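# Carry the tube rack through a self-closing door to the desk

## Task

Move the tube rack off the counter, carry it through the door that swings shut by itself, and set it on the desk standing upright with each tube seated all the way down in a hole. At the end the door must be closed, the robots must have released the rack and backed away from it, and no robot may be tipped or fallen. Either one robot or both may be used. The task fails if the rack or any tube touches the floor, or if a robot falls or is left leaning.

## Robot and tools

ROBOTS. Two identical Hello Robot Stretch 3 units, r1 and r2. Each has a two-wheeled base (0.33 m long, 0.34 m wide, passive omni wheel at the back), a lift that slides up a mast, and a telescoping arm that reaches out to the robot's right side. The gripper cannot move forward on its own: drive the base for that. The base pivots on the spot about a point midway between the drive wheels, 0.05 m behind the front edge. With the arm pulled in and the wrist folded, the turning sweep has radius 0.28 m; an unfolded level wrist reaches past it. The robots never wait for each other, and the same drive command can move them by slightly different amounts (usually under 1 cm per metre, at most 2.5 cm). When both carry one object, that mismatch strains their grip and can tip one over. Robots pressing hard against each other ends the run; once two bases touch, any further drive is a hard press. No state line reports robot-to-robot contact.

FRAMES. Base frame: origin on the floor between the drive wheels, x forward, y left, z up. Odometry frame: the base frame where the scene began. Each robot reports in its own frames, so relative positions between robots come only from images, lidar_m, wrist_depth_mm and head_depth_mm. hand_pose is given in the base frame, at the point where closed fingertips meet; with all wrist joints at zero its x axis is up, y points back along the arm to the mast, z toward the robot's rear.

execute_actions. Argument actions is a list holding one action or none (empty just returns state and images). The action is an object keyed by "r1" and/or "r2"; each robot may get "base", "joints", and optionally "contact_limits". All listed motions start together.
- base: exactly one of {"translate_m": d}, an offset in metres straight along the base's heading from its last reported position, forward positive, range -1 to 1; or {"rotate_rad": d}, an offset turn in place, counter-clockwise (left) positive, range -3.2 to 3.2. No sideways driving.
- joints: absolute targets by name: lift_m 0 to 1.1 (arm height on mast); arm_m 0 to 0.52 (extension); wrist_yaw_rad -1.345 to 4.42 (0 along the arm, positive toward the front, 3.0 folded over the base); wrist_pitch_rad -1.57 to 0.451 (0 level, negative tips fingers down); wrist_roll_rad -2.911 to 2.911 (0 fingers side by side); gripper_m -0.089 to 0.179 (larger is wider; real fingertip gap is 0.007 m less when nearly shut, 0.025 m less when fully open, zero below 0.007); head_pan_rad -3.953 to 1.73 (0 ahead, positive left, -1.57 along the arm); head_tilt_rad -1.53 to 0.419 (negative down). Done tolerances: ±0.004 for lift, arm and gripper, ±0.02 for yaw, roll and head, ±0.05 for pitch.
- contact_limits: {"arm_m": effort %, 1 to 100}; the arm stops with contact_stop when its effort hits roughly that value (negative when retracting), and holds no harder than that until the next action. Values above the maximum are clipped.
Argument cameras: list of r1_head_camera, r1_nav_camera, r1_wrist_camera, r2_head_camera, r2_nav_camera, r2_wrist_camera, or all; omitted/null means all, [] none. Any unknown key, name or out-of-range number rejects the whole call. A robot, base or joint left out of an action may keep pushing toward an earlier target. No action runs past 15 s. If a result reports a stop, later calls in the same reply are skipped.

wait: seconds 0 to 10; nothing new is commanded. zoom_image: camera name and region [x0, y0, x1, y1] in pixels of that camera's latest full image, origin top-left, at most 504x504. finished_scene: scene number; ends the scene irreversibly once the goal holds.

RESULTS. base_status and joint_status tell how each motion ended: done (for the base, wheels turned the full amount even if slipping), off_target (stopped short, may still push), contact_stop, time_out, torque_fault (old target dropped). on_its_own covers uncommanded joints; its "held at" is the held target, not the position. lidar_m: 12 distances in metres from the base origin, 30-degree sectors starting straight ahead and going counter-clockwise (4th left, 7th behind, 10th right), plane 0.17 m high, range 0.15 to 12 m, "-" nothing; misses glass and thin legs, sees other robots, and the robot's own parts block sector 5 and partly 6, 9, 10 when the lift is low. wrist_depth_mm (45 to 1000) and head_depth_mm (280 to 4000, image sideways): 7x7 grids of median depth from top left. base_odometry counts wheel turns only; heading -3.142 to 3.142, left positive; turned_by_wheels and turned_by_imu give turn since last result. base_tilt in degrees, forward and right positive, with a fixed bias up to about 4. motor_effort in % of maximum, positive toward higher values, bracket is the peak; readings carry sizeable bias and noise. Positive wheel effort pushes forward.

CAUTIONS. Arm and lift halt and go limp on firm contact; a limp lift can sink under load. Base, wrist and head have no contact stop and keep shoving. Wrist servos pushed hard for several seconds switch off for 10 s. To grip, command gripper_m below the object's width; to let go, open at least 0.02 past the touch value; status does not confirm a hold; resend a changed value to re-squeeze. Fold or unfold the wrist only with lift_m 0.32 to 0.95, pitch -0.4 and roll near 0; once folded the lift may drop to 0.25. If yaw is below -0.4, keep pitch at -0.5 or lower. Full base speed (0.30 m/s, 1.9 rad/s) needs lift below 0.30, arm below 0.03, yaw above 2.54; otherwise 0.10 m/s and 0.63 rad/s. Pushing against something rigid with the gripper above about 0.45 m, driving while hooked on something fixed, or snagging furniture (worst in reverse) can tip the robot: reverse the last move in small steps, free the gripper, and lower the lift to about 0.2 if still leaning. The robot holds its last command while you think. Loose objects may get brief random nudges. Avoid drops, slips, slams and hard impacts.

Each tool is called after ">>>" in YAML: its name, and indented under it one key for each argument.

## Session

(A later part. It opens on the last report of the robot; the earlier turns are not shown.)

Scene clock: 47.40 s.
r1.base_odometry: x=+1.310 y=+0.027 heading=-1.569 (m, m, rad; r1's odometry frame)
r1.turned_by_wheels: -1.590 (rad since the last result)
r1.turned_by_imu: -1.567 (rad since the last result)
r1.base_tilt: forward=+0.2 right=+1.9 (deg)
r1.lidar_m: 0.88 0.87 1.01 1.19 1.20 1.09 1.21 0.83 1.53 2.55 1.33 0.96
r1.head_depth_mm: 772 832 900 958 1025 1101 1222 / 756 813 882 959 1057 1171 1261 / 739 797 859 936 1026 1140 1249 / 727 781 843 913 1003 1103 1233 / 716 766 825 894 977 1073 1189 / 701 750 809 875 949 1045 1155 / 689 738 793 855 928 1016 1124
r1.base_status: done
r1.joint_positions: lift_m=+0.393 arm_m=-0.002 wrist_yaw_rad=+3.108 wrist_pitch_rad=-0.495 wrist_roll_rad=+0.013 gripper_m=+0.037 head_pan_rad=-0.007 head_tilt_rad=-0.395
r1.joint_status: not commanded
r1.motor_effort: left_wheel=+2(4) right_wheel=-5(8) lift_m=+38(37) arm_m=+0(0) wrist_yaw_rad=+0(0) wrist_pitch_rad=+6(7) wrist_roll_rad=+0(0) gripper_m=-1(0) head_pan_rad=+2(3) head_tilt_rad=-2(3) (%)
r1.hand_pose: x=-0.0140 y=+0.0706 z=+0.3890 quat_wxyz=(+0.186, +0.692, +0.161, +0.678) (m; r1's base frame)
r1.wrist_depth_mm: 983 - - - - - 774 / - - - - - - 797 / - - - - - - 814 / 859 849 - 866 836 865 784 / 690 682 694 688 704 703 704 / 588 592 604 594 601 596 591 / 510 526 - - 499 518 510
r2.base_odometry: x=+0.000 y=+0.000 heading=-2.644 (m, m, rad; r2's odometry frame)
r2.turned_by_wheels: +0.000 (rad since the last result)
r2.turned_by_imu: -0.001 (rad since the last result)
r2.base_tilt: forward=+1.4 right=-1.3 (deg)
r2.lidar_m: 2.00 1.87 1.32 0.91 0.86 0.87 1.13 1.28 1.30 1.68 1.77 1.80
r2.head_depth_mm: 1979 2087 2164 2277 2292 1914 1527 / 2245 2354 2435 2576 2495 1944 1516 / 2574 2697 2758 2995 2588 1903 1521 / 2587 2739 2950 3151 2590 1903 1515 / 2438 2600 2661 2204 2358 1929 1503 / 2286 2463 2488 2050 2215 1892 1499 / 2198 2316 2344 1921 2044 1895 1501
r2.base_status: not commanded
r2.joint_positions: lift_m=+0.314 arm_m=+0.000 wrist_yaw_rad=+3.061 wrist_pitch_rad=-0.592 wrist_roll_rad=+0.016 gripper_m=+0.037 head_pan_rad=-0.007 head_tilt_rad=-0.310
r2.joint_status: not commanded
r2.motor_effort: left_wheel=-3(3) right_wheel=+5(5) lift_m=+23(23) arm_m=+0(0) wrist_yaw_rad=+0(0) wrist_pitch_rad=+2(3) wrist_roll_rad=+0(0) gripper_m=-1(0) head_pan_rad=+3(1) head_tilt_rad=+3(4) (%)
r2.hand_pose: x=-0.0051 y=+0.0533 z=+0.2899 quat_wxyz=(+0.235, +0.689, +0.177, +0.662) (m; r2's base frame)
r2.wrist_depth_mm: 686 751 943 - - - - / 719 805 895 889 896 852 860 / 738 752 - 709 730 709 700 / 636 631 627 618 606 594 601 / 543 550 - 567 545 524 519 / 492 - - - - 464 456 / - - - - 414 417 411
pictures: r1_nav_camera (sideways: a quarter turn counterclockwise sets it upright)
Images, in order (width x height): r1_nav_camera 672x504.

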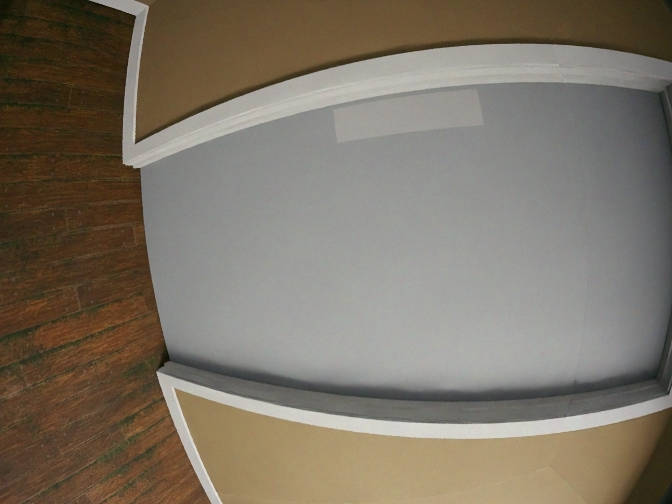

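>>> execute_actions:
  actions:
    - {"r1":{"base":{"translate_m":1.0}},"r2":{"base":{"translate_m":0.9},"joints":{"head_tilt_rad":-0.5}}}
  cameras: ["r1_nav_camera","r2_nav_camera","r2_head_camera"]

Scene clock: 59.70 s.
r1.base_odometry: x=+1.312 y=-0.972 heading=-1.569 (m, m, rad; r1's odometry frame)
r1.turned_by_wheels: +0.000 (rad since the last result)
r1.turned_by_imu: +0.130 (rad since the last result)
r1.base_tilt: forward=+0.1 right=+1.9 (deg)
r1.lidar_m: - - 0.15 0.21 1.35 1.82 1.58 2.11 2.54 0.21 0.15 -
r1.head_depth_mm: - - - - - - - / - - - - - - - / - - - - - - - / - - - - - - - / - - - - - - - / - - - - - - - / - - - - - - -
r1.base_status: done
r1.joint_positions: lift_m=+0.393 arm_m=-0.002 wrist_yaw_rad=+3.108 wrist_pitch_rad=-0.497 wrist_roll_rad=+0.013 gripper_m=+0.037 head_pan_rad=-0.020 head_tilt_rad=-0.367
r1.joint_status: not commanded
r1.motor_effort: left_wheel=+4(68) right_wheel=+13(61) lift_m=+39(38) arm_m=-1(0) wrist_yaw_rad=+0(1) wrist_pitch_rad=+7(8) wrist_roll_rad=+0(0) gripper_m=-1(0) head_pan_rad=+8(9) head_tilt_rad=-16(16) (%)
r1.hand_pose: x=-0.0141 y=+0.0703 z=+0.3885 quat_wxyz=(+0.187, +0.692, +0.161, +0.678) (m; r1's base frame)
r1.wrist_depth_mm: - - - 476 215 114 78 / - - - 535 218 115 78 / - - - 598 221 116 78 / 850 850 - 656 223 117 79 / 702 694 700 675 211 117 79 / 593 586 593 588 180 118 79 / 511 519 - - 266 118 79
r2.base_odometry: x=-0.791 y=-0.430 heading=-2.644 (m, m, rad; r2's odometry frame)
r2.turned_by_wheels: +0.000 (rad since the last result)
r2.turned_by_imu: -0.001 (rad since the last result)
r2.base_tilt: forward=+1.4 right=-1.3 (deg)
r2.lidar_m: 1.21 1.14 1.16 1.44 1.36 1.39 1.81 2.01 1.95 1.34 1.26 1.29
r2.head_depth_mm: 1391 1470 1579 1681 1789 1576 1310 / 1547 1658 1777 1914 1918 1587 1313 / 1752 1900 2065 2225 1978 1578 1308 / 1758 1950 2118 2331 1968 1581 1320 / 1667 1815 1862 1426 1577 1563 1313 / 1583 1712 1249 1307 1446 1573 1307 / 1513 1626 1183 1219 1345 1496 1303
r2.base_status: done
r2.joint_positions: lift_m=+0.314 arm_m=+0.000 wrist_yaw_rad=+3.061 wrist_pitch_rad=-0.592 wrist_roll_rad=+0.016 gripper_m=+0.037 head_pan_rad=-0.007 head_tilt_rad=-0.494
r2.joint_status: all done
r2.motor_effort: left_wheel=-3(3) right_wheel=+5(10) lift_m=+24(23) arm_m=+0(0) wrist_yaw_rad=+1(1) wrist_pitch_rad=+3(3) wrist_roll_rad=+0(0) gripper_m=-1(0) head_pan_rad=+2(2) head_tilt_rad=-3(16) (%)
r2.hand_pose: x=-0.0051 y=+0.0533 z=+0.2899 quat_wxyz=(+0.235, +0.689, +0.177, +0.662) (m; r2's base frame)
r2.wrist_depth_mm: - - - - - - 986 / 944 917 892 900 872 860 852 / 771 750 - 731 730 702 708 / 642 632 633 616 618 606 599 / 556 555 - 564 538 523 531 / 490 - - - - 459 460 / - - - - 417 412 412
pictures: r1_nav_camera (sideways: a quarter turn counterclockwise sets it upright), r2_head_camera (sideways: a quarter turn clockwise sets it upright), r2_nav_camera (sideways: a quarter turn counterclockwise sets it upright)
Images, in order (width x height): r1_nav_camera 672x504, r2_head_camera 896x504, r2_nav_camera 672x504.

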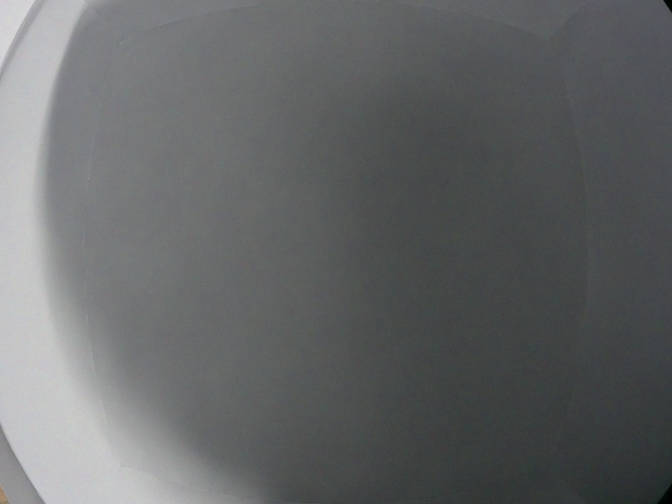

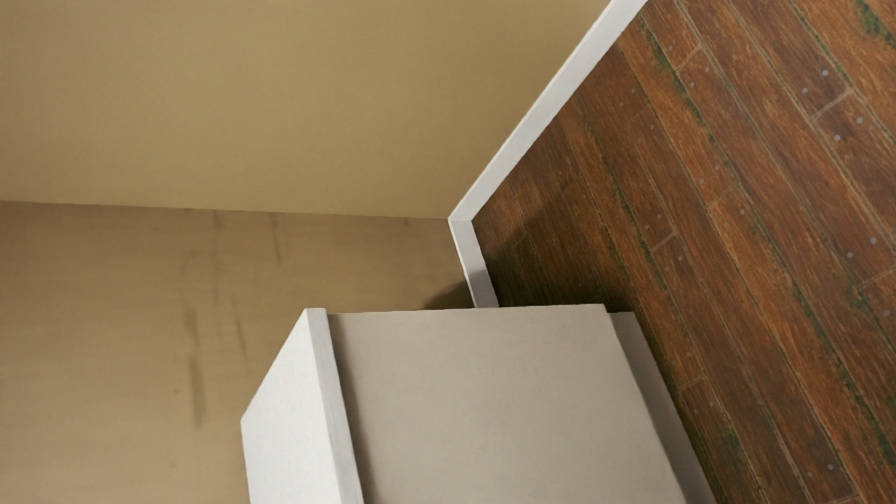

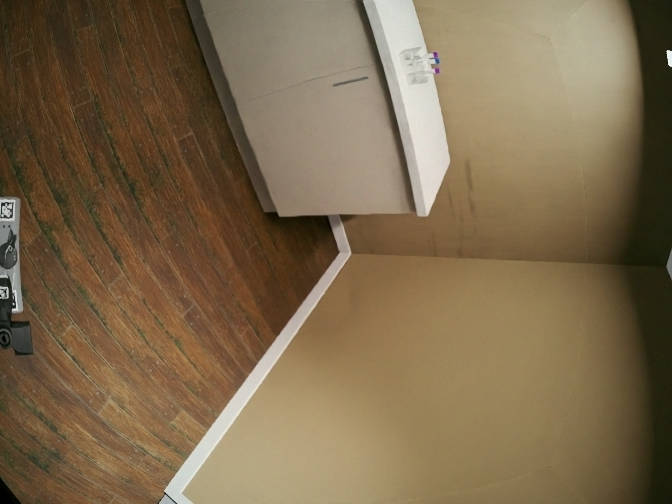

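>>> execute_actions:
  actions:
    - {"r1":{"base":{"translate_m":-0.3}},"r2":{"joints":{"head_pan_rad":-1.9,"head_tilt_rad":-0.2}}}
  cameras: ["r1_nav_camera","r2_nav_camera","r2_head_camera"]

Scene clock: 64.33 s.
r1.base_odometry: x=+1.311 y=-0.672 heading=-1.569 (m, m, rad; r1's odometry frame)
r1.turned_by_wheels: +0.000 (rad since the last result)
r1.turned_by_imu: +0.001 (rad since the last result)
r1.base_tilt: forward=+0.1 right=+2.0 (deg)
r1.lidar_m: 0.35 0.36 0.50 1.05 1.36 1.57 1.29 1.81 2.46 1.06 0.50 0.37
r1.head_depth_mm: - 286 305 331 363 399 447 / - 285 303 329 359 397 443 / - 285 301 327 357 394 439 / - 284 299 325 355 391 435 / - 282 297 323 352 388 432 / - 282 296 321 350 385 428 / - - 295 318 348 382 424
r1.base_status: done
r1.joint_positions: lift_m=+0.393 arm_m=-0.002 wrist_yaw_rad=+3.108 wrist_pitch_rad=-0.497 wrist_roll_rad=+0.013 gripper_m=+0.037 head_pan_rad=-0.007 head_tilt_rad=-0.395
r1.joint_status: not commanded
r1.motor_effort: left_wheel=-1(5) right_wheel=+2(7) lift_m=+38(38) arm_m=+0(1) wrist_yaw_rad=+0(0) wrist_pitch_rad=+7(7) wrist_roll_rad=+1(0) gripper_m=+0(0) head_pan_rad=+3(8) head_tilt_rad=-2(16) (%)
r1.hand_pose: x=-0.0141 y=+0.0703 z=+0.3885 quat_wxyz=(+0.187, +0.692, +0.161, +0.678) (m; r1's base frame)
r1.wrist_depth_mm: - - - - 878 496 394 / - - - - 864 527 399 / - - - - 891 574 398 / 852 858 - 831 781 593 403 / 707 699 700 693 693 609 403 / 587 589 597 588 598 568 404 / 511 527 - - 497 510 406
r2.base_odometry: x=-0.791 y=-0.430 heading=-2.644 (m, m, rad; r2's odometry frame)
r2.turned_by_wheels: +0.000 (rad since the last result)
r2.turned_by_imu: -0.001 (rad since the last result)
r2.base_tilt: forward=+1.3 right=-1.4 (deg)
r2.lidar_m: 1.21 1.14 1.16 1.45 1.36 1.39 1.80 2.02 1.95 1.34 1.27 1.29
r2.head_depth_mm: 1895 1944 2056 2100 2191 2190 1676 / 2025 2119 2176 2253 2337 2199 1665 / 2015 2076 2220 2346 2503 2203 1662 / 1762 1840 1924 2040 2152 2123 1659 / 1559 1636 1700 1785 1871 1941 1638 / 1422 1485 1542 1618 1666 1760 1649 / 1290 1337 1392 1427 1490 1560 1575
r2.base_status: not commanded
r2.joint_positions: lift_m=+0.314 arm_m=+0.000 wrist_yaw_rad=+3.061 wrist_pitch_rad=-0.592 wrist_roll_rad=+0.016 gripper_m=+0.037 head_pan_rad=-1.893 head_tilt_rad=-0.211
r2.joint_status: all done
r2.motor_effort: left_wheel=-4(4) right_wheel=+4(5) lift_m=+23(24) arm_m=+0(0) wrist_yaw_rad=+0(0) wrist_pitch_rad=+3(3) wrist_roll_rad=+1(0) gripper_m=+0(0) head_pan_rad=-3(29) head_tilt_rad=+4(21) (%)
r2.hand_pose: x=-0.0051 y=+0.0533 z=+0.2899 quat_wxyz=(+0.235, +0.689, +0.177, +0.662) (m; r2's base frame)
r2.wrist_depth_mm: - - - - - - 995 / 931 920 887 898 895 867 862 / 751 752 - 729 740 723 699 / 635 625 626 620 611 600 593 / 548 551 - 557 538 528 515 / 490 - - - - 465 459 / - - - - 414 410 410
pictures: r1_nav_camera (sideways: a quarter turn counterclockwise sets it upright), r2_head_camera (sideways: a quarter turn clockwise sets it upright), r2_nav_camera (sideways: a quarter turn counterclockwise sets it upright)
Images, in order (width x height): r1_nav_camera 672x504, r2_head_camera 896x504, r2_nav_camera 672x504.

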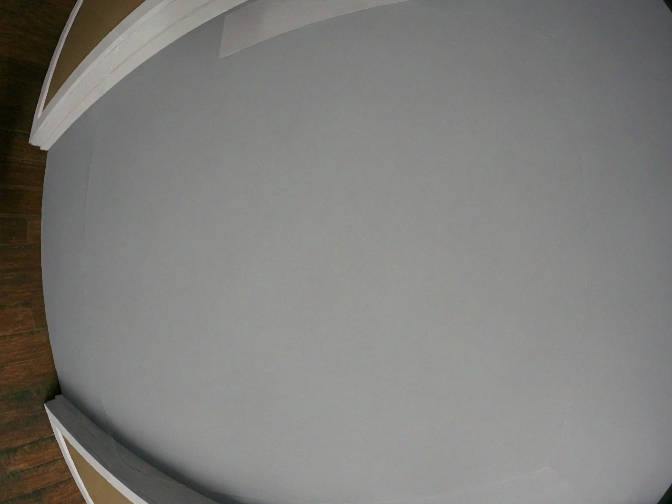

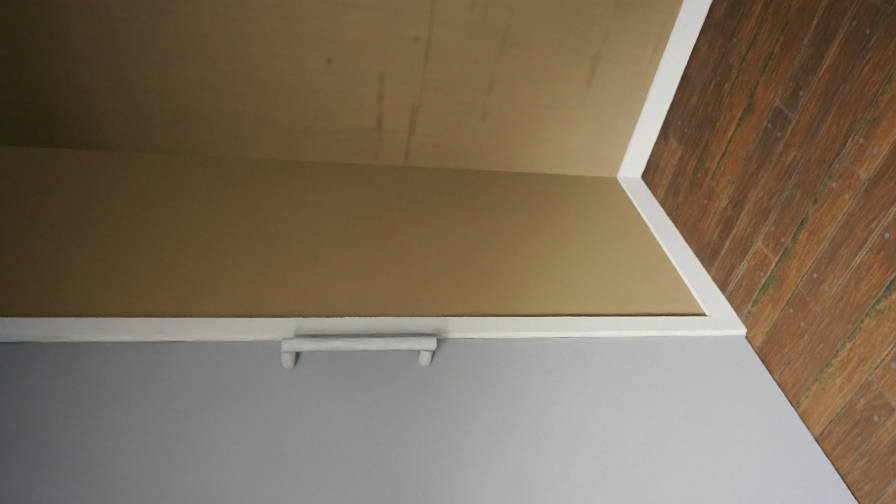

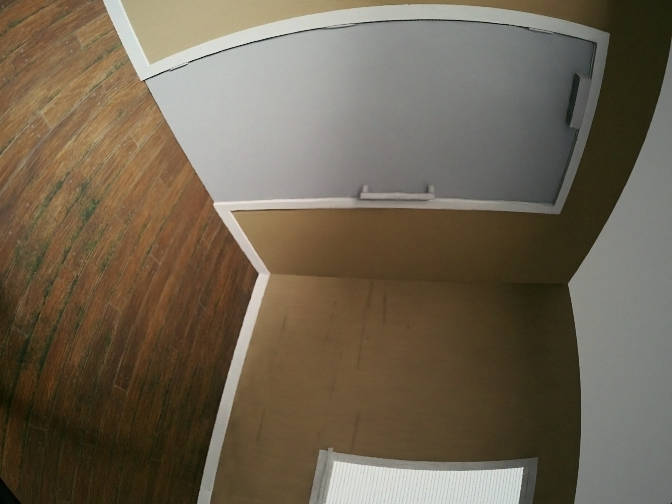

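>>> execute_actions:
  actions:
    - {"r1":{"base":{"translate_m":0.45}}}
  cameras: ["r1_wrist_camera","r2_nav_camera"]

Scene clock: 70.87 s.
r1.base_odometry: x=+1.312 y=-1.122 heading=-1.568 (m, m, rad; r1's odometry frame)
r1.turned_by_wheels: +0.001 (rad since the last result)
r1.turned_by_imu: -0.023 (rad since the last result)
r1.base_tilt: forward=+0.1 right=+1.9 (deg)
r1.lidar_m: - - 0.15 0.19 1.35 1.81 1.58 2.10 2.54 0.23 0.15 -
r1.head_depth_mm: - - - - - - - / - - - - - - - / - - - - - - - / - - - - - - - / - - - - - - - / - - - - - - - / - - - - - - -
r1.base_status: translate_m off_target (by the wheels' count: +0.4498 of +0.4500)
r1.joint_positions: lift_m=+0.393 arm_m=-0.002 wrist_yaw_rad=+3.108 wrist_pitch_rad=-0.497 wrist_roll_rad=+0.013 gripper_m=+0.037 head_pan_rad=+0.012 head_tilt_rad=-0.368
r1.joint_status: not commanded
r1.on_its_own: left_wheel is at rest, and its effort (+32) is outside its rest range (-18 to +18)
r1.motor_effort: left_wheel=+32(44) right_wheel=+9(75) lift_m=+39(38) arm_m=+0(0) wrist_yaw_rad=+0(3) wrist_pitch_rad=+7(8) wrist_roll_rad=+0(0) gripper_m=+1(0) head_pan_rad=-5(8) head_tilt_rad=-14(17) (%)
r1.hand_pose: x=-0.0141 y=+0.0703 z=+0.3885 quat_wxyz=(+0.187, +0.692, +0.161, +0.678) (m; r1's base frame)
r1.wrist_depth_mm: - - - 488 203 111 76 / - - - 527 205 112 77 / - - - 587 208 113 77 / 832 854 - 666 214 114 78 / 683 699 690 680 205 115 78 / 584 584 611 587 175 116 79 / 515 529 - - 257 117 79
r2.base_odometry: x=-0.791 y=-0.430 heading=-2.644 (m, m, rad; r2's odometry frame)
r2.turned_by_wheels: +0.000 (rad since the last result)
r2.turned_by_imu: -0.001 (rad since the last result)
r2.base_tilt: forward=+1.5 right=-1.3 (deg)
r2.lidar_m: 1.21 1.14 1.16 1.45 1.36 1.39 1.80 2.02 1.96 1.34 1.26 1.29
r2.head_depth_mm: 1886 1966 2028 2100 2187 2167 1670 / 2035 2106 2200 2270 2366 2210 1668 / 1999 2104 2231 2345 2455 2179 1656 / 1748 1846 1939 2038 2147 2108 1653 / 1561 1638 1672 1782 1886 1951 1652 / 1406 1487 1541 1609 1677 1738 1645 / 1301 1332 1392 1452 1494 1554 1577
r2.base_status: not commanded
r2.joint_positions: lift_m=+0.314 arm_m=+0.000 wrist_yaw_rad=+3.061 wrist_pitch_rad=-0.592 wrist_roll_rad=+0.016 gripper_m=+0.037 head_pan_rad=-1.893 head_tilt_rad=-0.211
r2.joint_status: not commanded
r2.motor_effort: left_wheel=-3(3) right_wheel=+4(4) lift_m=+23(23) arm_m=+0(0) wrist_yaw_rad=+0(1) wrist_pitch_rad=+3(3) wrist_roll_rad=+0(0) gripper_m=+1(0) head_pan_rad=-3(2) head_tilt_rad=+4(4) (%)
r2.hand_pose: x=-0.0051 y=+0.0533 z=+0.2899 quat_wxyz=(+0.235, +0.689, +0.177, +0.662) (m; r2's base frame)
r2.wrist_depth_mm: - - - - - - 997 / 940 910 917 911 895 861 858 / 756 737 - 733 714 714 705 / 634 625 622 622 610 606 603 / 547 546 - 560 541 534 523 / 489 - - - - 463 458 / - - - - 421 414 410
pictures: r1_wrist_camera, r2_nav_camera (sideways: a quarter turn counterclockwise sets it upright)
Images, in order (width x height): r1_wrist_camera 644x364, r2_nav_camera 672x504.

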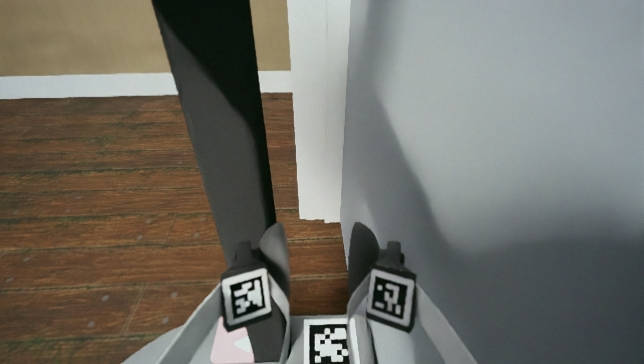

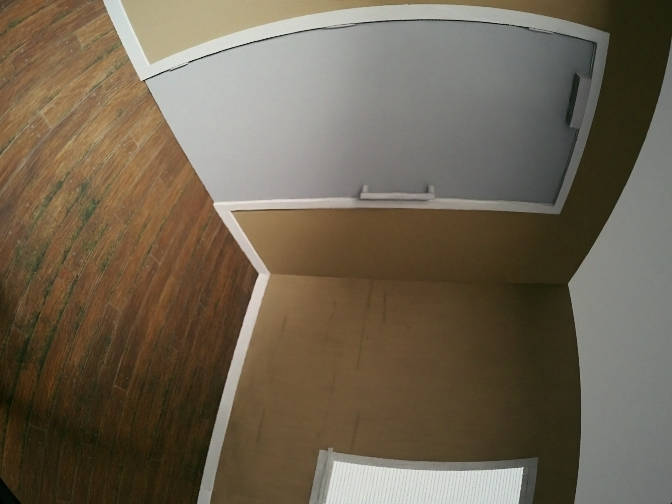

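>>> execute_actions:
  actions:
    - {"r1":{"base":{"translate_m":-0.3}}}
  cameras: ["r1_nav_camera"]

Scene clock: 77.43 s.
r1.base_odometry: x=+1.311 y=-0.822 heading=-1.568 (m, m, rad; r1's odometry frame)
r1.turned_by_wheels: +0.000 (rad since the last result)
r1.turned_by_imu: +0.001 (rad since the last result)
r1.base_tilt: forward=+0.4 right=+1.9 (deg)
r1.lidar_m: 0.35 0.36 0.49 0.97 1.35 1.57 1.29 1.29 2.42 1.15 0.50 0.37
r1.head_depth_mm: - 286 306 332 363 402 449 / - 286 303 330 360 398 444 / - 285 301 327 357 394 440 / - 283 299 325 355 391 435 / - 282 297 322 352 387 431 / - 283 295 320 349 384 426 / - - 293 318 346 381 423
r1.base_status: done
r1.joint_positions: lift_m=+0.393 arm_m=-0.002 wrist_yaw_rad=+3.108 wrist_pitch_rad=-0.497 wrist_roll_rad=+0.013 gripper_m=+0.037 head_pan_rad=+0.007 head_tilt_rad=-0.395
r1.joint_status: not commanded
r1.motor_effort: left_wheel=-1(22) right_wheel=+0(11) lift_m=+39(39) arm_m=+0(0) wrist_yaw_rad=+0(0) wrist_pitch_rad=+7(6) wrist_roll_rad=+0(0) gripper_m=+1(0) head_pan_rad=-3(5) head_tilt_rad=-3(15) (%)
r1.hand_pose: x=-0.0141 y=+0.0703 z=+0.3885 quat_wxyz=(+0.187, +0.692, +0.161, +0.678) (m; r1's base frame)
r1.wrist_depth_mm: - - - - 828 487 386 / - - - - 814 529 390 / - - - - 841 592 395 / 859 867 - 830 778 580 394 / 686 702 712 693 698 590 400 / 601 598 612 590 604 563 403 / 513 524 - - 501 508 403
r2.base_odometry: x=-0.791 y=-0.430 heading=-2.644 (m, m, rad; r2's odometry frame)
r2.turned_by_wheels: +0.000 (rad since the last result)
r2.turned_by_imu: -0.001 (rad since the last result)
r2.base_tilt: forward=+1.4 right=-1.4 (deg)
r2.lidar_m: 1.21 1.14 1.16 1.44 1.36 1.39 1.80 2.01 1.95 1.34 1.26 1.29
r2.head_depth_mm: 1903 1963 2049 2094 2186 2145 1670 / 2039 2112 2180 2266 2378 2176 1671 / 2003 2117 2227 2352 2451 2176 1667 / 1764 1856 1953 2041 2154 2131 1662 / 1552 1632 1679 1787 1866 1947 1649 / 1417 1480 1539 1601 1674 1738 1648 / 1287 1343 1390 1445 1509 1568 1568
r2.base_status: not commanded
r2.joint_positions: lift_m=+0.314 arm_m=+0.000 wrist_yaw_rad=+3.061 wrist_pitch_rad=-0.592 wrist_roll_rad=+0.016 gripper_m=+0.037 head_pan_rad=-1.893 head_tilt_rad=-0.211
r2.joint_status: not commanded
r2.motor_effort: left_wheel=-4(3) right_wheel=+5(4) lift_m=+24(24) arm_m=+0(0) wrist_yaw_rad=-1(0) wrist_pitch_rad=+3(3) wrist_roll_rad=+0(1) gripper_m=+0(1) head_pan_rad=-2(2) head_tilt_rad=+4(4) (%)
r2.hand_pose: x=-0.0051 y=+0.0533 z=+0.2899 quat_wxyz=(+0.235, +0.689, +0.177, +0.662) (m; r2's base frame)
r2.wrist_depth_mm: - - - - - - 970 / 968 933 889 888 868 880 842 / 760 742 - 735 714 712 685 / 650 624 622 625 602 608 601 / 549 549 - 556 535 520 522 / 485 - - - - 462 459 / - - - - 413 413 415
pictures: r1_nav_camera (sideways: a quarter turn counterclockwise sets it upright)
Images, in order (width x height): r1_nav_camera 672x504.

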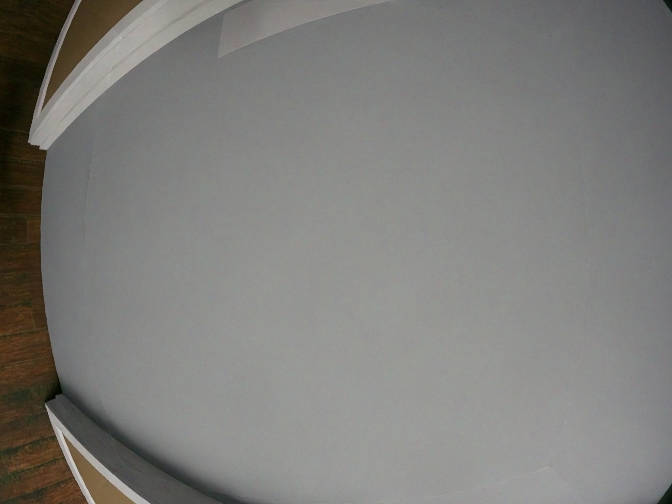

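>>> execute_actions:
  actions:
    - {"r1":{"base":{"rotate_rad":1.47}}}
  cameras: []

>>> execute_actions:
  actions:
    - {"r1":{"base":{"translate_m":0.22}}}
  cameras: []

>>> execute_actions:
  actions:
    - {"r1":{"base":{"rotate_rad":-1.59}}}
  cameras: []

>>> execute_actions:
  actions:
    - {"r1":{"base":{"translate_m":0.5}}}
  cameras: ["r1_wrist_camera","r2_nav_camera"]

Scene clock: 82.23 s.
r1.base_odometry: x=+1.311 y=-0.822 heading=-0.098 (m, m, rad; r1's odometry frame)
r1.turned_by_wheels: +1.470 (rad since the last result)
r1.turned_by_imu: +1.449 (rad since the last result)
r1.base_tilt: forward=+0.2 right=+1.8 (deg)
r1.lidar_m: 0.71 1.32 1.57 1.74 1.76 2.20 2.23 0.50 0.38 0.35 0.36 0.44
r1.head_depth_mm: 486 471 487 523 563 618 665 / 623 633 642 655 663 646 704 / 855 875 894 917 940 963 989 / 1095 1163 1251 1348 1448 1567 1312 / 1069 1149 1240 1340 1471 1574 1337 / 1056 1131 1216 1320 1434 1550 1342 / 1041 1113 1188 1288 1406 1514 1337
r1.base_status: done
r1.joint_positions: lift_m=+0.393 arm_m=-0.002 wrist_yaw_rad=+3.108 wrist_pitch_rad=-0.497 wrist_roll_rad=+0.013 gripper_m=+0.037 head_pan_rad=+0.007 head_tilt_rad=-0.395
r1.joint_status: not commanded
r1.motor_effort: left_wheel=-3(6) right_wheel=+5(9) lift_m=+38(37) arm_m=-1(0) wrist_yaw_rad=-1(0) wrist_pitch_rad=+7(7) wrist_roll_rad=+0(1) gripper_m=+0(0) head_pan_rad=-3(3) head_tilt_rad=-2(2) (%)
r1.hand_pose: x=-0.0141 y=+0.0703 z=+0.3885 quat_wxyz=(+0.187, +0.692, +0.161, +0.678) (m; r1's base frame)
r1.wrist_depth_mm: - - - - - - - / - - - - - - - / - - - - - - - / 860 845 - 840 863 862 832 / 702 706 699 690 705 702 703 / 600 592 597 592 602 594 594 / 509 532 - - 511 517 513
r2.base_odometry: x=-0.791 y=-0.430 heading=-2.644 (m, m, rad; r2's odometry frame)
r2.turned_by_wheels: +0.000 (rad since the last result)
r2.turned_by_imu: -0.001 (rad since the last result)
r2.base_tilt: forward=+1.3 right=-1.5 (deg)
r2.lidar_m: 1.20 1.14 1.16 1.44 1.36 1.39 1.80 2.02 1.95 1.34 1.26 1.29
r2.head_depth_mm: 1904 1953 2032 2104 2164 2190 1688 / 2052 2086 2196 2224 2354 2207 1661 / 2013 2096 2212 2343 2487 2199 1662 / 1743 1843 1929 2041 2171 2126 1667 / 1567 1631 1701 1785 1880 1957 1653 / 1424 1475 1532 1600 1664 1741 1644 / 1289 1343 1391 1447 1502 1560 1588
r2.base_status: not commanded
r2.joint_positions: lift_m=+0.314 arm_m=+0.000 wrist_yaw_rad=+3.061 wrist_pitch_rad=-0.592 wrist_roll_rad=+0.016 gripper_m=+0.037 head_pan_rad=-1.893 head_tilt_rad=-0.211
r2.joint_status: not commanded
r2.motor_effort: left_wheel=-3(3) right_wheel=+5(5) lift_m=+24(23) arm_m=+0(0) wrist_yaw_rad=-1(0) wrist_pitch_rad=+2(2) wrist_roll_rad=+0(0) gripper_m=-1(0) head_pan_rad=-2(3) head_tilt_rad=+5(4) (%)
r2.hand_pose: x=-0.0051 y=+0.0533 z=+0.2899 quat_wxyz=(+0.235, +0.689, +0.177, +0.662) (m; r2's base frame)
r2.wrist_depth_mm: - - - - - - 974 / 956 921 894 895 881 857 848 / 772 747 - 728 717 709 708 / 636 627 624 624 613 609 598 / 545 551 - 565 543 522 521 / 487 - - - - 462 457 / - - - - 417 416 411
pictures: none
No camera images: the call's "cameras" was empty. Leave "cameras" out to get every camera's image.

Scene clock: 85.60 s.
r1.base_odometry: x=+1.530 y=-0.844 heading=-0.098 (m, m, rad; r1's odometry frame)
r1.turned_by_wheels: +0.000 (rad since the last result)
r1.turned_by_imu: -0.001 (rad since the last result)
r1.base_tilt: forward=+0.2 right=+2.0 (deg)
r1.lidar_m: 0.63 1.11 1.37 1.77 1.79 2.24 2.00 0.54 0.35 0.32 0.32 0.36
r1.head_depth_mm: 432 439 445 451 457 464 444 / 550 561 570 579 589 602 610 / 756 772 792 811 829 854 875 / 905 968 1044 1132 1224 1317 1297 / 891 956 1032 1118 1216 1342 1348 / 875 940 1002 1091 1188 1303 1338 / 862 919 990 1068 1160 1274 1333
r1.base_status: done
r1.joint_positions: lift_m=+0.393 arm_m=-0.002 wrist_yaw_rad=+3.108 wrist_pitch_rad=-0.497 wrist_roll_rad=+0.013 gripper_m=+0.037 head_pan_rad=+0.007 head_tilt_rad=-0.395
r1.joint_status: not commanded
r1.motor_effort: left_wheel=-3(4) right_wheel=+4(10) lift_m=+37(38) arm_m=+0(1) wrist_yaw_rad=+0(0) wrist_pitch_rad=+7(7) wrist_roll_rad=+0(0) gripper_m=-1(0) head_pan_rad=-3(3) head_tilt_rad=-2(2) (%)
r1.hand_pose: x=-0.0141 y=+0.0703 z=+0.3885 quat_wxyz=(+0.187, +0.692, +0.161, +0.678) (m; r1's base frame)
r1.wrist_depth_mm: - - - - - - - / - - - - - - - / - - - - - - - / 851 852 - 864 844 850 860 / 692 696 703 706 708 689 699 / 590 596 600 585 609 591 581 / 508 535 - - 495 510 508
r2.base_odometry: x=-0.791 y=-0.430 heading=-2.644 (m, m, rad; r2's odometry frame)
r2.turned_by_wheels: +0.000 (rad since the last result)
r2.turned_by_imu: +0.000 (rad since the last result)
r2.base_tilt: forward=+1.4 right=-1.3 (deg)
r2.lidar_m: 1.21 1.14 1.16 1.45 1.36 1.39 1.80 2.02 1.95 1.34 1.27 1.29
r2.head_depth_mm: 1898 1970 2018 2072 2159 2171 1680 / 2050 2115 2174 2236 2369 2191 1675 / 1999 2107 2218 2319 2468 2188 1661 / 1752 1849 1923 2048 2162 2128 1663 / 1563 1625 1692 1772 1867 1960 1659 / 1422 1466 1537 1596 1667 1738 1635 / 1292 1340 1391 1460 1489 1557 1573
r2.base_status: not commanded
r2.joint_positions: lift_m=+0.314 arm_m=+0.000 wrist_yaw_rad=+3.061 wrist_pitch_rad=-0.592 wrist_roll_rad=+0.016 gripper_m=+0.037 head_pan_rad=-1.893 head_tilt_rad=-0.211
r2.joint_status: not commanded
r2.motor_effort: left_wheel=-3(3) right_wheel=+4(4) lift_m=+23(23) arm_m=+0(0) wrist_yaw_rad=-1(0) wrist_pitch_rad=+3(3) wrist_roll_rad=+0(0) gripper_m=+0(0) head_pan_rad=-2(3) head_tilt_rad=+4(4) (%)
r2.hand_pose: x=-0.0051 y=+0.0533 z=+0.2899 quat_wxyz=(+0.235, +0.689, +0.177, +0.662) (m; r2's base frame)
r2.wrist_depth_mm: - - - - - - 992 / 963 889 909 903 864 868 863 / 764 756 - 733 699 709 702 / 636 629 623 613 618 601 596 / 545 547 - 559 541 519 518 / 481 - - - - 466 465 / - - - - 420 415 408
pictures: none
No camera images: the call's "cameras" was empty. Leave "cameras" out to get every camera's image.

Scene clock: 89.10 s.
r1.base_odometry: x=+1.530 y=-0.844 heading=-1.688 (m, m, rad; r1's odometry frame)
r1.turned_by_wheels: -1.590 (rad since the last result)
r1.turned_by_imu: -1.567 (rad since the last result)
r1.base_tilt: forward=+0.0 right=+1.9 (deg)
r1.lidar_m: 0.32 0.32 0.36 0.62 1.10 1.37 1.77 1.38 2.22 2.09 0.54 0.35
r1.head_depth_mm: - - 293 319 353 392 444 / - - 289 312 343 381 428 / - - 285 305 335 370 415 / - - 282 298 326 360 402 / - - - 292 318 351 389 / - - - 288 311 341 379 / - - - 285 303 332 368
r1.base_status: done
r1.joint_positions: lift_m=+0.393 arm_m=-0.002 wrist_yaw_rad=+3.108 wrist_pitch_rad=-0.497 wrist_roll_rad=+0.013 gripper_m=+0.037 head_pan_rad=+0.007 head_tilt_rad=-0.395
r1.joint_status: not commanded
r1.motor_effort: left_wheel=+1(4) right_wheel=-5(10) lift_m=+39(38) arm_m=+0(1) wrist_yaw_rad=+0(0) wrist_pitch_rad=+7(7) wrist_roll_rad=+1(1) gripper_m=+0(0) head_pan_rad=-3(3) head_tilt_rad=-2(2) (%)
r1.hand_pose: x=-0.0141 y=+0.0703 z=+0.3885 quat_wxyz=(+0.187, +0.692, +0.161, +0.678) (m; r1's base frame)
r1.wrist_depth_mm: 928 940 - - 538 331 307 / 991 - - - 565 359 326 / - - - - 596 400 334 / 850 854 - 846 618 438 339 / 701 700 700 711 578 478 344 / 594 586 600 610 576 510 349 / 516 524 - - 499 489 355
r2.base_odometry: x=-0.791 y=-0.430 heading=-2.644 (m, m, rad; r2's odometry frame)
r2.turned_by_wheels: +0.000 (rad since the last result)
r2.turned_by_imu: -0.001 (rad since the last result)
r2.base_tilt: forward=+1.4 right=-1.4 (deg)
r2.lidar_m: 1.21 1.14 1.16 1.44 1.36 1.39 1.80 2.02 1.95 1.34 1.26 1.29
r2.head_depth_mm: 1898 1955 2039 2087 2165 2163 1671 / 2057 2109 2190 2260 2373 2210 1666 / 2005 2098 2257 2306 2480 2167 1669 / 1757 1839 1916 2036 2159 2143 1658 / 1559 1637 1686 1785 1890 1948 1661 / 1415 1472 1535 1594 1674 1743 1665 / 1295 1338 1380 1447 1494 1559 1583
r2.base_status: not commanded
r2.joint_positions: lift_m=+0.314 arm_m=+0.000 wrist_yaw_rad=+3.061 wrist_pitch_rad=-0.592 wrist_roll_rad=+0.016 gripper_m=+0.037 head_pan_rad=-1.893 head_tilt_rad=-0.211
r2.joint_status: not commanded
r2.motor_effort: left_wheel=-4(3) right_wheel=+5(5) lift_m=+23(23) arm_m=+0(0) wrist_yaw_rad=+0(0) wrist_pitch_rad=+3(3) wrist_roll_rad=+0(0) gripper_m=+1(1) head_pan_rad=-2(2) head_tilt_rad=+4(5) (%)
r2.hand_pose: x=-0.0051 y=+0.0533 z=+0.2899 quat_wxyz=(+0.235, +0.689, +0.177, +0.662) (m; r2's base frame)
r2.wrist_depth_mm: - - - - - - 984 / 944 921 902 902 884 859 843 / 773 756 - 736 718 719 702 / 641 623 628 621 607 602 596 / 552 550 - 568 544 520 529 / 490 - - - - 460 456 / - - - - 411 416 410
pictures: none
No camera images: the call's "cameras" was empty. Leave "cameras" out to get every camera's image.

Scene clock: 95.07 s.
r1.base_odometry: x=+1.472 y=-1.340 heading=-1.687 (m, m, rad; r1's odometry frame)
r1.turned_by_wheels: +0.001 (rad since the last result)
r1.turned_by_imu: -0.079 (rad since the last result)
r1.base_tilt: forward=+0.1 right=+2.0 (deg)
r1.lidar_m: - - 0.15 0.19 0.33 1.36 1.86 1.72 2.55 0.23 0.15 -
r1.head_depth_mm: - - - - - - - / - - - - - - - / - - - - - - - / - - - - - - - / - - - - - - - / - - - - - - - / - - - - - - -
r1.base_status: translate_m off_target (by the wheels' count: +0.4998 of +0.5000)
r1.joint_positions: lift_m=+0.393 arm_m=-0.002 wrist_yaw_rad=+3.108 wrist_pitch_rad=-0.497 wrist_roll_rad=+0.013 gripper_m=+0.037 head_pan_rad=+0.013 head_tilt_rad=-0.372
r1.joint_status: not commanded
r1.on_its_own: left_wheel is at rest, and its effort (+28) is outside its rest range (-18 to +18)
r1.motor_effort: left_wheel=+28(67) right_wheel=+9(54) lift_m=+38(41) arm_m=-1(0) wrist_yaw_rad=+0(1) wrist_pitch_rad=+7(7) wrist_roll_rad=+0(0) gripper_m=+0(1) head_pan_rad=-6(11) head_tilt_rad=-14(15) (%)
r1.hand_pose: x=-0.0141 y=+0.0703 z=+0.3885 quat_wxyz=(+0.187, +0.692, +0.161, +0.678) (m; r1's base frame)
r1.wrist_depth_mm: 907 302 - - 202 111 77 / - 333 - - 207 112 77 / - 381 - - 211 113 77 / 843 795 - 855 214 115 78 / 682 705 475 697 206 116 79 / 584 587 551 592 175 117 79 / 504 517 - - 257 117 79
r2.base_odometry: x=-0.791 y=-0.430 heading=-2.644 (m, m, rad; r2's odometry frame)
r2.turned_by_wheels: +0.000 (rad since the last result)
r2.turned_by_imu: -0.001 (rad since the last result)
r2.base_tilt: forward=+1.5 right=-1.3 (deg)
r2.lidar_m: 1.21 1.14 1.16 1.44 1.36 1.39 1.80 2.01 1.95 1.31 1.26 1.29
r2.head_depth_mm: 1893 1965 2040 2082 2171 2149 1666 / 2031 2091 2193 2292 2364 2201 1675 / 1973 2131 2235 2353 2471 2182 1664 / 1765 1841 1927 2055 2150 2114 1663 / 1358 1415 1465 1541 1631 1718 1652 / 1264 1321 1378 1433 1501 1560 1592 / 1183 1228 1277 1338 1392 1445 1496
r2.base_status: not commanded
r2.joint_positions: lift_m=+0.314 arm_m=+0.000 wrist_yaw_rad=+3.061 wrist_pitch_rad=-0.592 wrist_roll_rad=+0.016 gripper_m=+0.037 head_pan_rad=-1.893 head_tilt_rad=-0.211
r2.joint_status: not commanded
r2.motor_effort: left_wheel=-3(3) right_wheel=+4(4) lift_m=+23(23) arm_m=+0(0) wrist_yaw_rad=+0(0) wrist_pitch_rad=+3(2) wrist_roll_rad=+1(0) gripper_m=-1(0) head_pan_rad=-2(3) head_tilt_rad=+4(5) (%)
r2.hand_pose: x=-0.0051 y=+0.0533 z=+0.2899 quat_wxyz=(+0.235, +0.689, +0.177, +0.662) (m; r2's base frame)
r2.wrist_depth_mm: - - - - - - - / 964 923 933 884 889 876 855 / 755 743 - 733 708 711 707 / 646 627 624 621 607 599 599 / 549 552 - 578 539 530 523 / 487 - - - - 462 458 / - - - - 417 414 411
pictures: r1_wrist_camera, r2_nav_camera (sideways: a quarter turn counterclockwise sets it upright)
Images, in order (width x height): r1_wrist_camera 644x364, r2_nav_camera 672x504.

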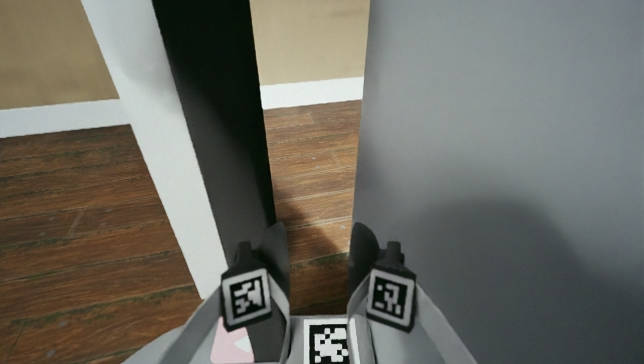

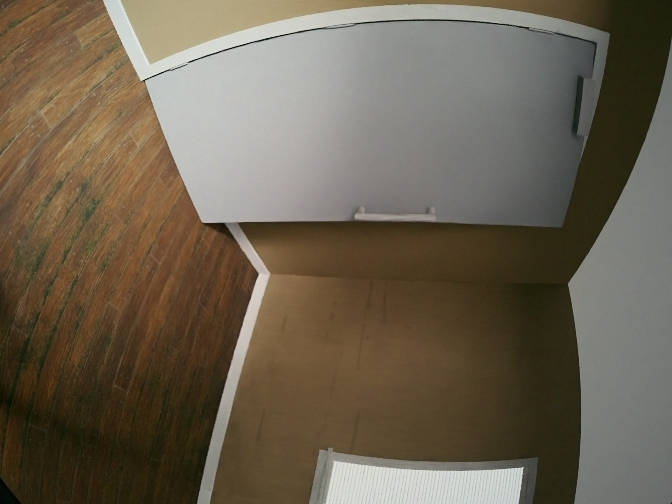

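Opening. Continue.

>>> execute_actions:
  actions:
    - {"r1":{"base":{"translate_m":0.6}}}
  cameras: ["r1_nav_camera","r2_nav_camera"]

Scene clock: 102.30 s.
r1.base_odometry: x=+1.403 y=-1.936 heading=-1.687 (m, m, rad; r1's odometry frame)
r1.turned_by_wheels: +0.001 (rad since the last result)
r1.turned_by_imu: -0.017 (rad since the last result)
r1.base_tilt: forward=-0.1 right=+1.8 (deg)
r1.lidar_m: - - 0.15 0.19 0.36 1.38 1.87 1.72 2.53 0.23 0.15 -
r1.head_depth_mm: - - - - - - - / - - - - - - - / - - - - - - - / - - - - - - - / - - - - - - - / - - - - - - - / - - - - - - -
r1.base_status: translate_m off_target (by the wheels' count: +0.5998 of +0.6000)
r1.joint_positions: lift_m=+0.393 arm_m=-0.002 wrist_yaw_rad=+3.108 wrist_pitch_rad=-0.497 wrist_roll_rad=+0.013 gripper_m=+0.037 head_pan_rad=+0.012 head_tilt_rad=-0.391
r1.joint_status: not commanded
r1.on_its_own: left_wheel is at rest, and its effort (+27) is outside its rest range (-18 to +18)
r1.motor_effort: left_wheel=+27(49) right_wheel=+11(64) lift_m=+37(40) arm_m=+0(0) wrist_yaw_rad=+0(6) wrist_pitch_rad=+7(8) wrist_roll_rad=+0(0) gripper_m=+0(0) head_pan_rad=-5(9) head_tilt_rad=-5(16) (%)
r1.hand_pose: x=-0.0141 y=+0.0703 z=+0.3885 quat_wxyz=(+0.187, +0.692, +0.161, +0.678) (m; r1's base frame)
r1.wrist_depth_mm: 948 315 - - 204 111 77 / - 357 - - 205 113 77 / - 399 - - 210 114 78 / 854 805 - 851 214 115 78 / 707 685 509 704 206 116 78 / 587 603 567 583 175 117 79 / 508 532 - - 259 117 80
r2.base_odometry: x=-0.791 y=-0.430 heading=-2.644 (m, m, rad; r2's odometry frame)
r2.turned_by_wheels: +0.000 (rad since the last result)
r2.turned_by_imu: -0.001 (rad since the last result)
r2.base_tilt: forward=+1.3 right=-1.4 (deg)
r2.lidar_m: 1.21 1.14 1.16 1.45 1.37 1.39 1.81 2.01 1.95 1.31 1.26 1.29
r2.head_depth_mm: 1890 1966 2031 2116 2180 2140 1668 / 2034 2101 2188 2277 2352 2181 1662 / 2013 2080 2216 2369 2458 2196 1651 / 1771 1842 1933 2030 2149 2141 1660 / 1341 1413 1441 1518 1601 1703 1654 / 1259 1310 1361 1434 1486 1567 1603 / 1179 1219 1273 1318 1378 1450 1492
r2.base_status: not commanded
r2.joint_positions: lift_m=+0.314 arm_m=+0.000 wrist_yaw_rad=+3.061 wrist_pitch_rad=-0.592 wrist_roll_rad=+0.016 gripper_m=+0.037 head_pan_rad=-1.893 head_tilt_rad=-0.211
r2.joint_status: not commanded
r2.motor_effort: left_wheel=-3(3) right_wheel=+5(5) lift_m=+23(23) arm_m=+0(0) wrist_yaw_rad=+0(0) wrist_pitch_rad=+3(3) wrist_roll_rad=+1(1) gripper_m=+0(0) head_pan_rad=-3(3) head_tilt_rad=+4(4) (%)
r2.hand_pose: x=-0.0051 y=+0.0533 z=+0.2899 quat_wxyz=(+0.235, +0.689, +0.177, +0.662) (m; r2's base frame)
r2.wrist_depth_mm: - - - - - - - / 941 917 895 890 850 877 860 / 751 740 - 730 709 723 699 / 629 638 614 623 613 610 593 / 547 554 - 554 537 528 524 / 488 - - - - 458 459 / - - - - 416 412 412
pictures: r1_nav_camera (sideways: a quarter turn counterclockwise sets it upright), r2_nav_camera (sideways: a quarter turn counterclockwise sets it upright)
Images, in order (width x height): r1_nav_camera 672x504, r2_nav_camera 672x504.

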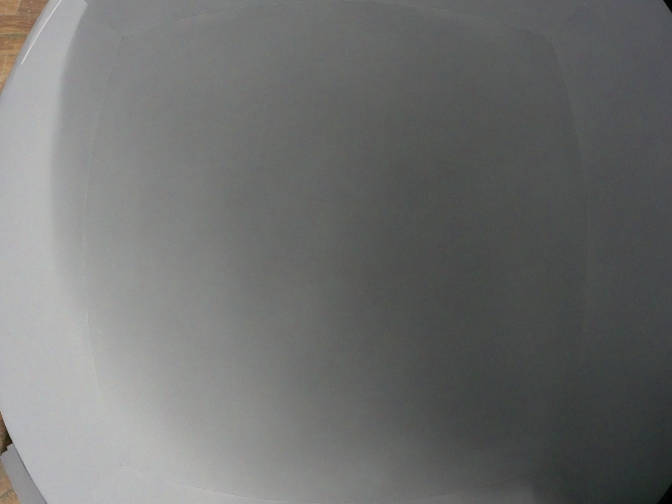

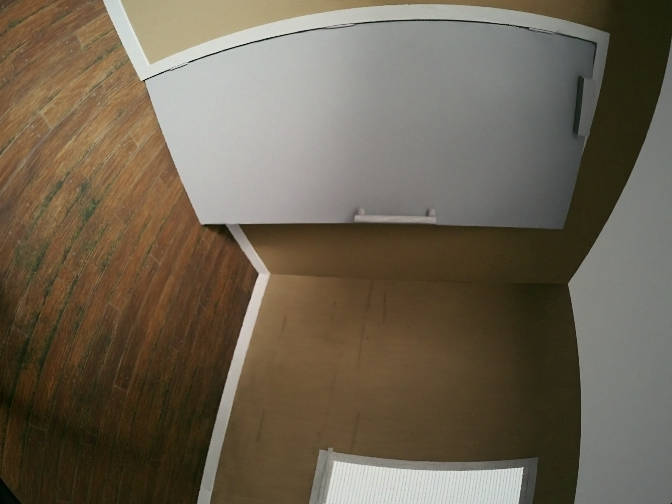

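>>> execute_actions:
  actions:
    - {"r1":{"base":{"translate_m":-0.35}}}
  cameras: ["r1_nav_camera"]

Scene clock: 107.33 s.
r1.base_odometry: x=+1.443 y=-1.588 heading=-1.687 (m, m, rad; r1's odometry frame)
r1.turned_by_wheels: +0.000 (rad since the last result)
r1.turned_by_imu: +0.001 (rad since the last result)
r1.base_tilt: forward=+0.2 right=+1.9 (deg)
r1.lidar_m: 0.27 0.27 0.32 0.38 1.10 1.29 1.53 1.43 2.14 2.65 0.53 0.31
r1.head_depth_mm: - - - 287 311 348 397 / - - - - 298 332 375 / - - - - 289 317 356 / - - - - 283 303 339 / - - - - - 293 323 / - - - - - 286 309 / - - - - - - 296
r1.base_status: done
r1.joint_positions: lift_m=+0.393 arm_m=-0.002 wrist_yaw_rad=+3.108 wrist_pitch_rad=-0.497 wrist_roll_rad=+0.013 gripper_m=+0.037 head_pan_rad=+0.005 head_tilt_rad=-0.395
r1.joint_status: not commanded
r1.motor_effort: left_wheel=+0(18) right_wheel=+0(10) lift_m=+38(37) arm_m=+0(1) wrist_yaw_rad=+0(0) wrist_pitch_rad=+7(7) wrist_roll_rad=+0(0) gripper_m=+0(1) head_pan_rad=-2(5) head_tilt_rad=-2(6) (%)
r1.hand_pose: x=-0.0141 y=+0.0703 z=+0.3885 quat_wxyz=(+0.187, +0.692, +0.161, +0.678) (m; r1's base frame)
r1.wrist_depth_mm: 874 935 - 733 351 324 258 / 982 - - 811 378 349 265 / - - - 873 422 365 270 / 851 837 - 785 467 384 277 / 701 691 689 701 512 395 284 / 600 592 602 588 562 406 293 / 514 527 - - 497 425 301
r2.base_odometry: x=-0.791 y=-0.430 heading=-2.644 (m, m, rad; r2's odometry frame)
r2.turned_by_wheels: +0.000 (rad since the last result)
r2.turned_by_imu: -0.001 (rad since the last result)
r2.base_tilt: forward=+1.4 right=-1.4 (deg)
r2.lidar_m: 1.21 1.14 1.16 1.45 1.36 1.39 1.80 2.02 1.95 1.34 1.26 1.29
r2.head_depth_mm: 1886 1961 2044 2120 2179 2155 1663 / 2021 2125 2164 2275 2360 2200 1661 / 1994 2107 2239 2337 2477 2187 1673 / 1752 1842 1939 2042 2136 2114 1668 / 1561 1631 1689 1780 1875 1948 1661 / 1427 1477 1539 1591 1678 1746 1660 / 1291 1340 1393 1455 1497 1559 1592
r2.base_status: not commanded
r2.joint_positions: lift_m=+0.314 arm_m=+0.000 wrist_yaw_rad=+3.061 wrist_pitch_rad=-0.592 wrist_roll_rad=+0.016 gripper_m=+0.037 head_pan_rad=-1.893 head_tilt_rad=-0.211
r2.joint_status: not commanded
r2.motor_effort: left_wheel=-3(2) right_wheel=+4(5) lift_m=+23(23) arm_m=+0(0) wrist_yaw_rad=-2(0) wrist_pitch_rad=+2(3) wrist_roll_rad=+0(0) gripper_m=+0(0) head_pan_rad=-3(2) head_tilt_rad=+4(4) (%)
r2.hand_pose: x=-0.0051 y=+0.0533 z=+0.2899 quat_wxyz=(+0.235, +0.689, +0.177, +0.662) (m; r2's base frame)
r2.wrist_depth_mm: - - - - - - 979 / 938 922 896 887 882 892 853 / 750 744 - 732 715 712 703 / 631 623 620 623 600 603 592 / 539 550 - 568 538 530 519 / 491 - - - - 461 458 / - - - - 419 415 411
pictures: r1_nav_camera (sideways: a quarter turn counterclockwise sets it upright)
Images, in order (width x height): r1_nav_camera 672x504.

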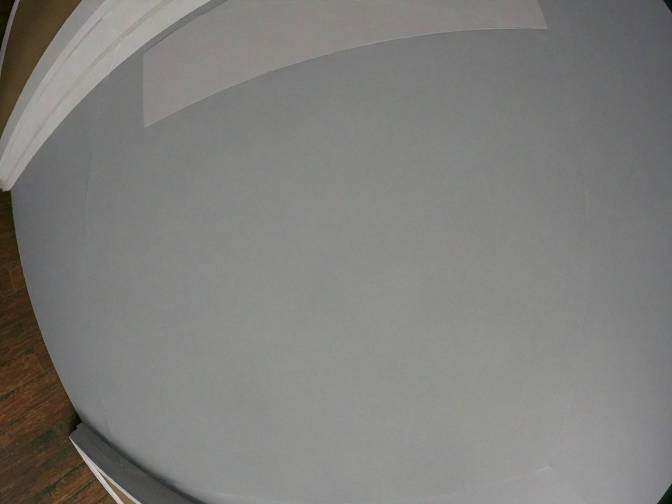

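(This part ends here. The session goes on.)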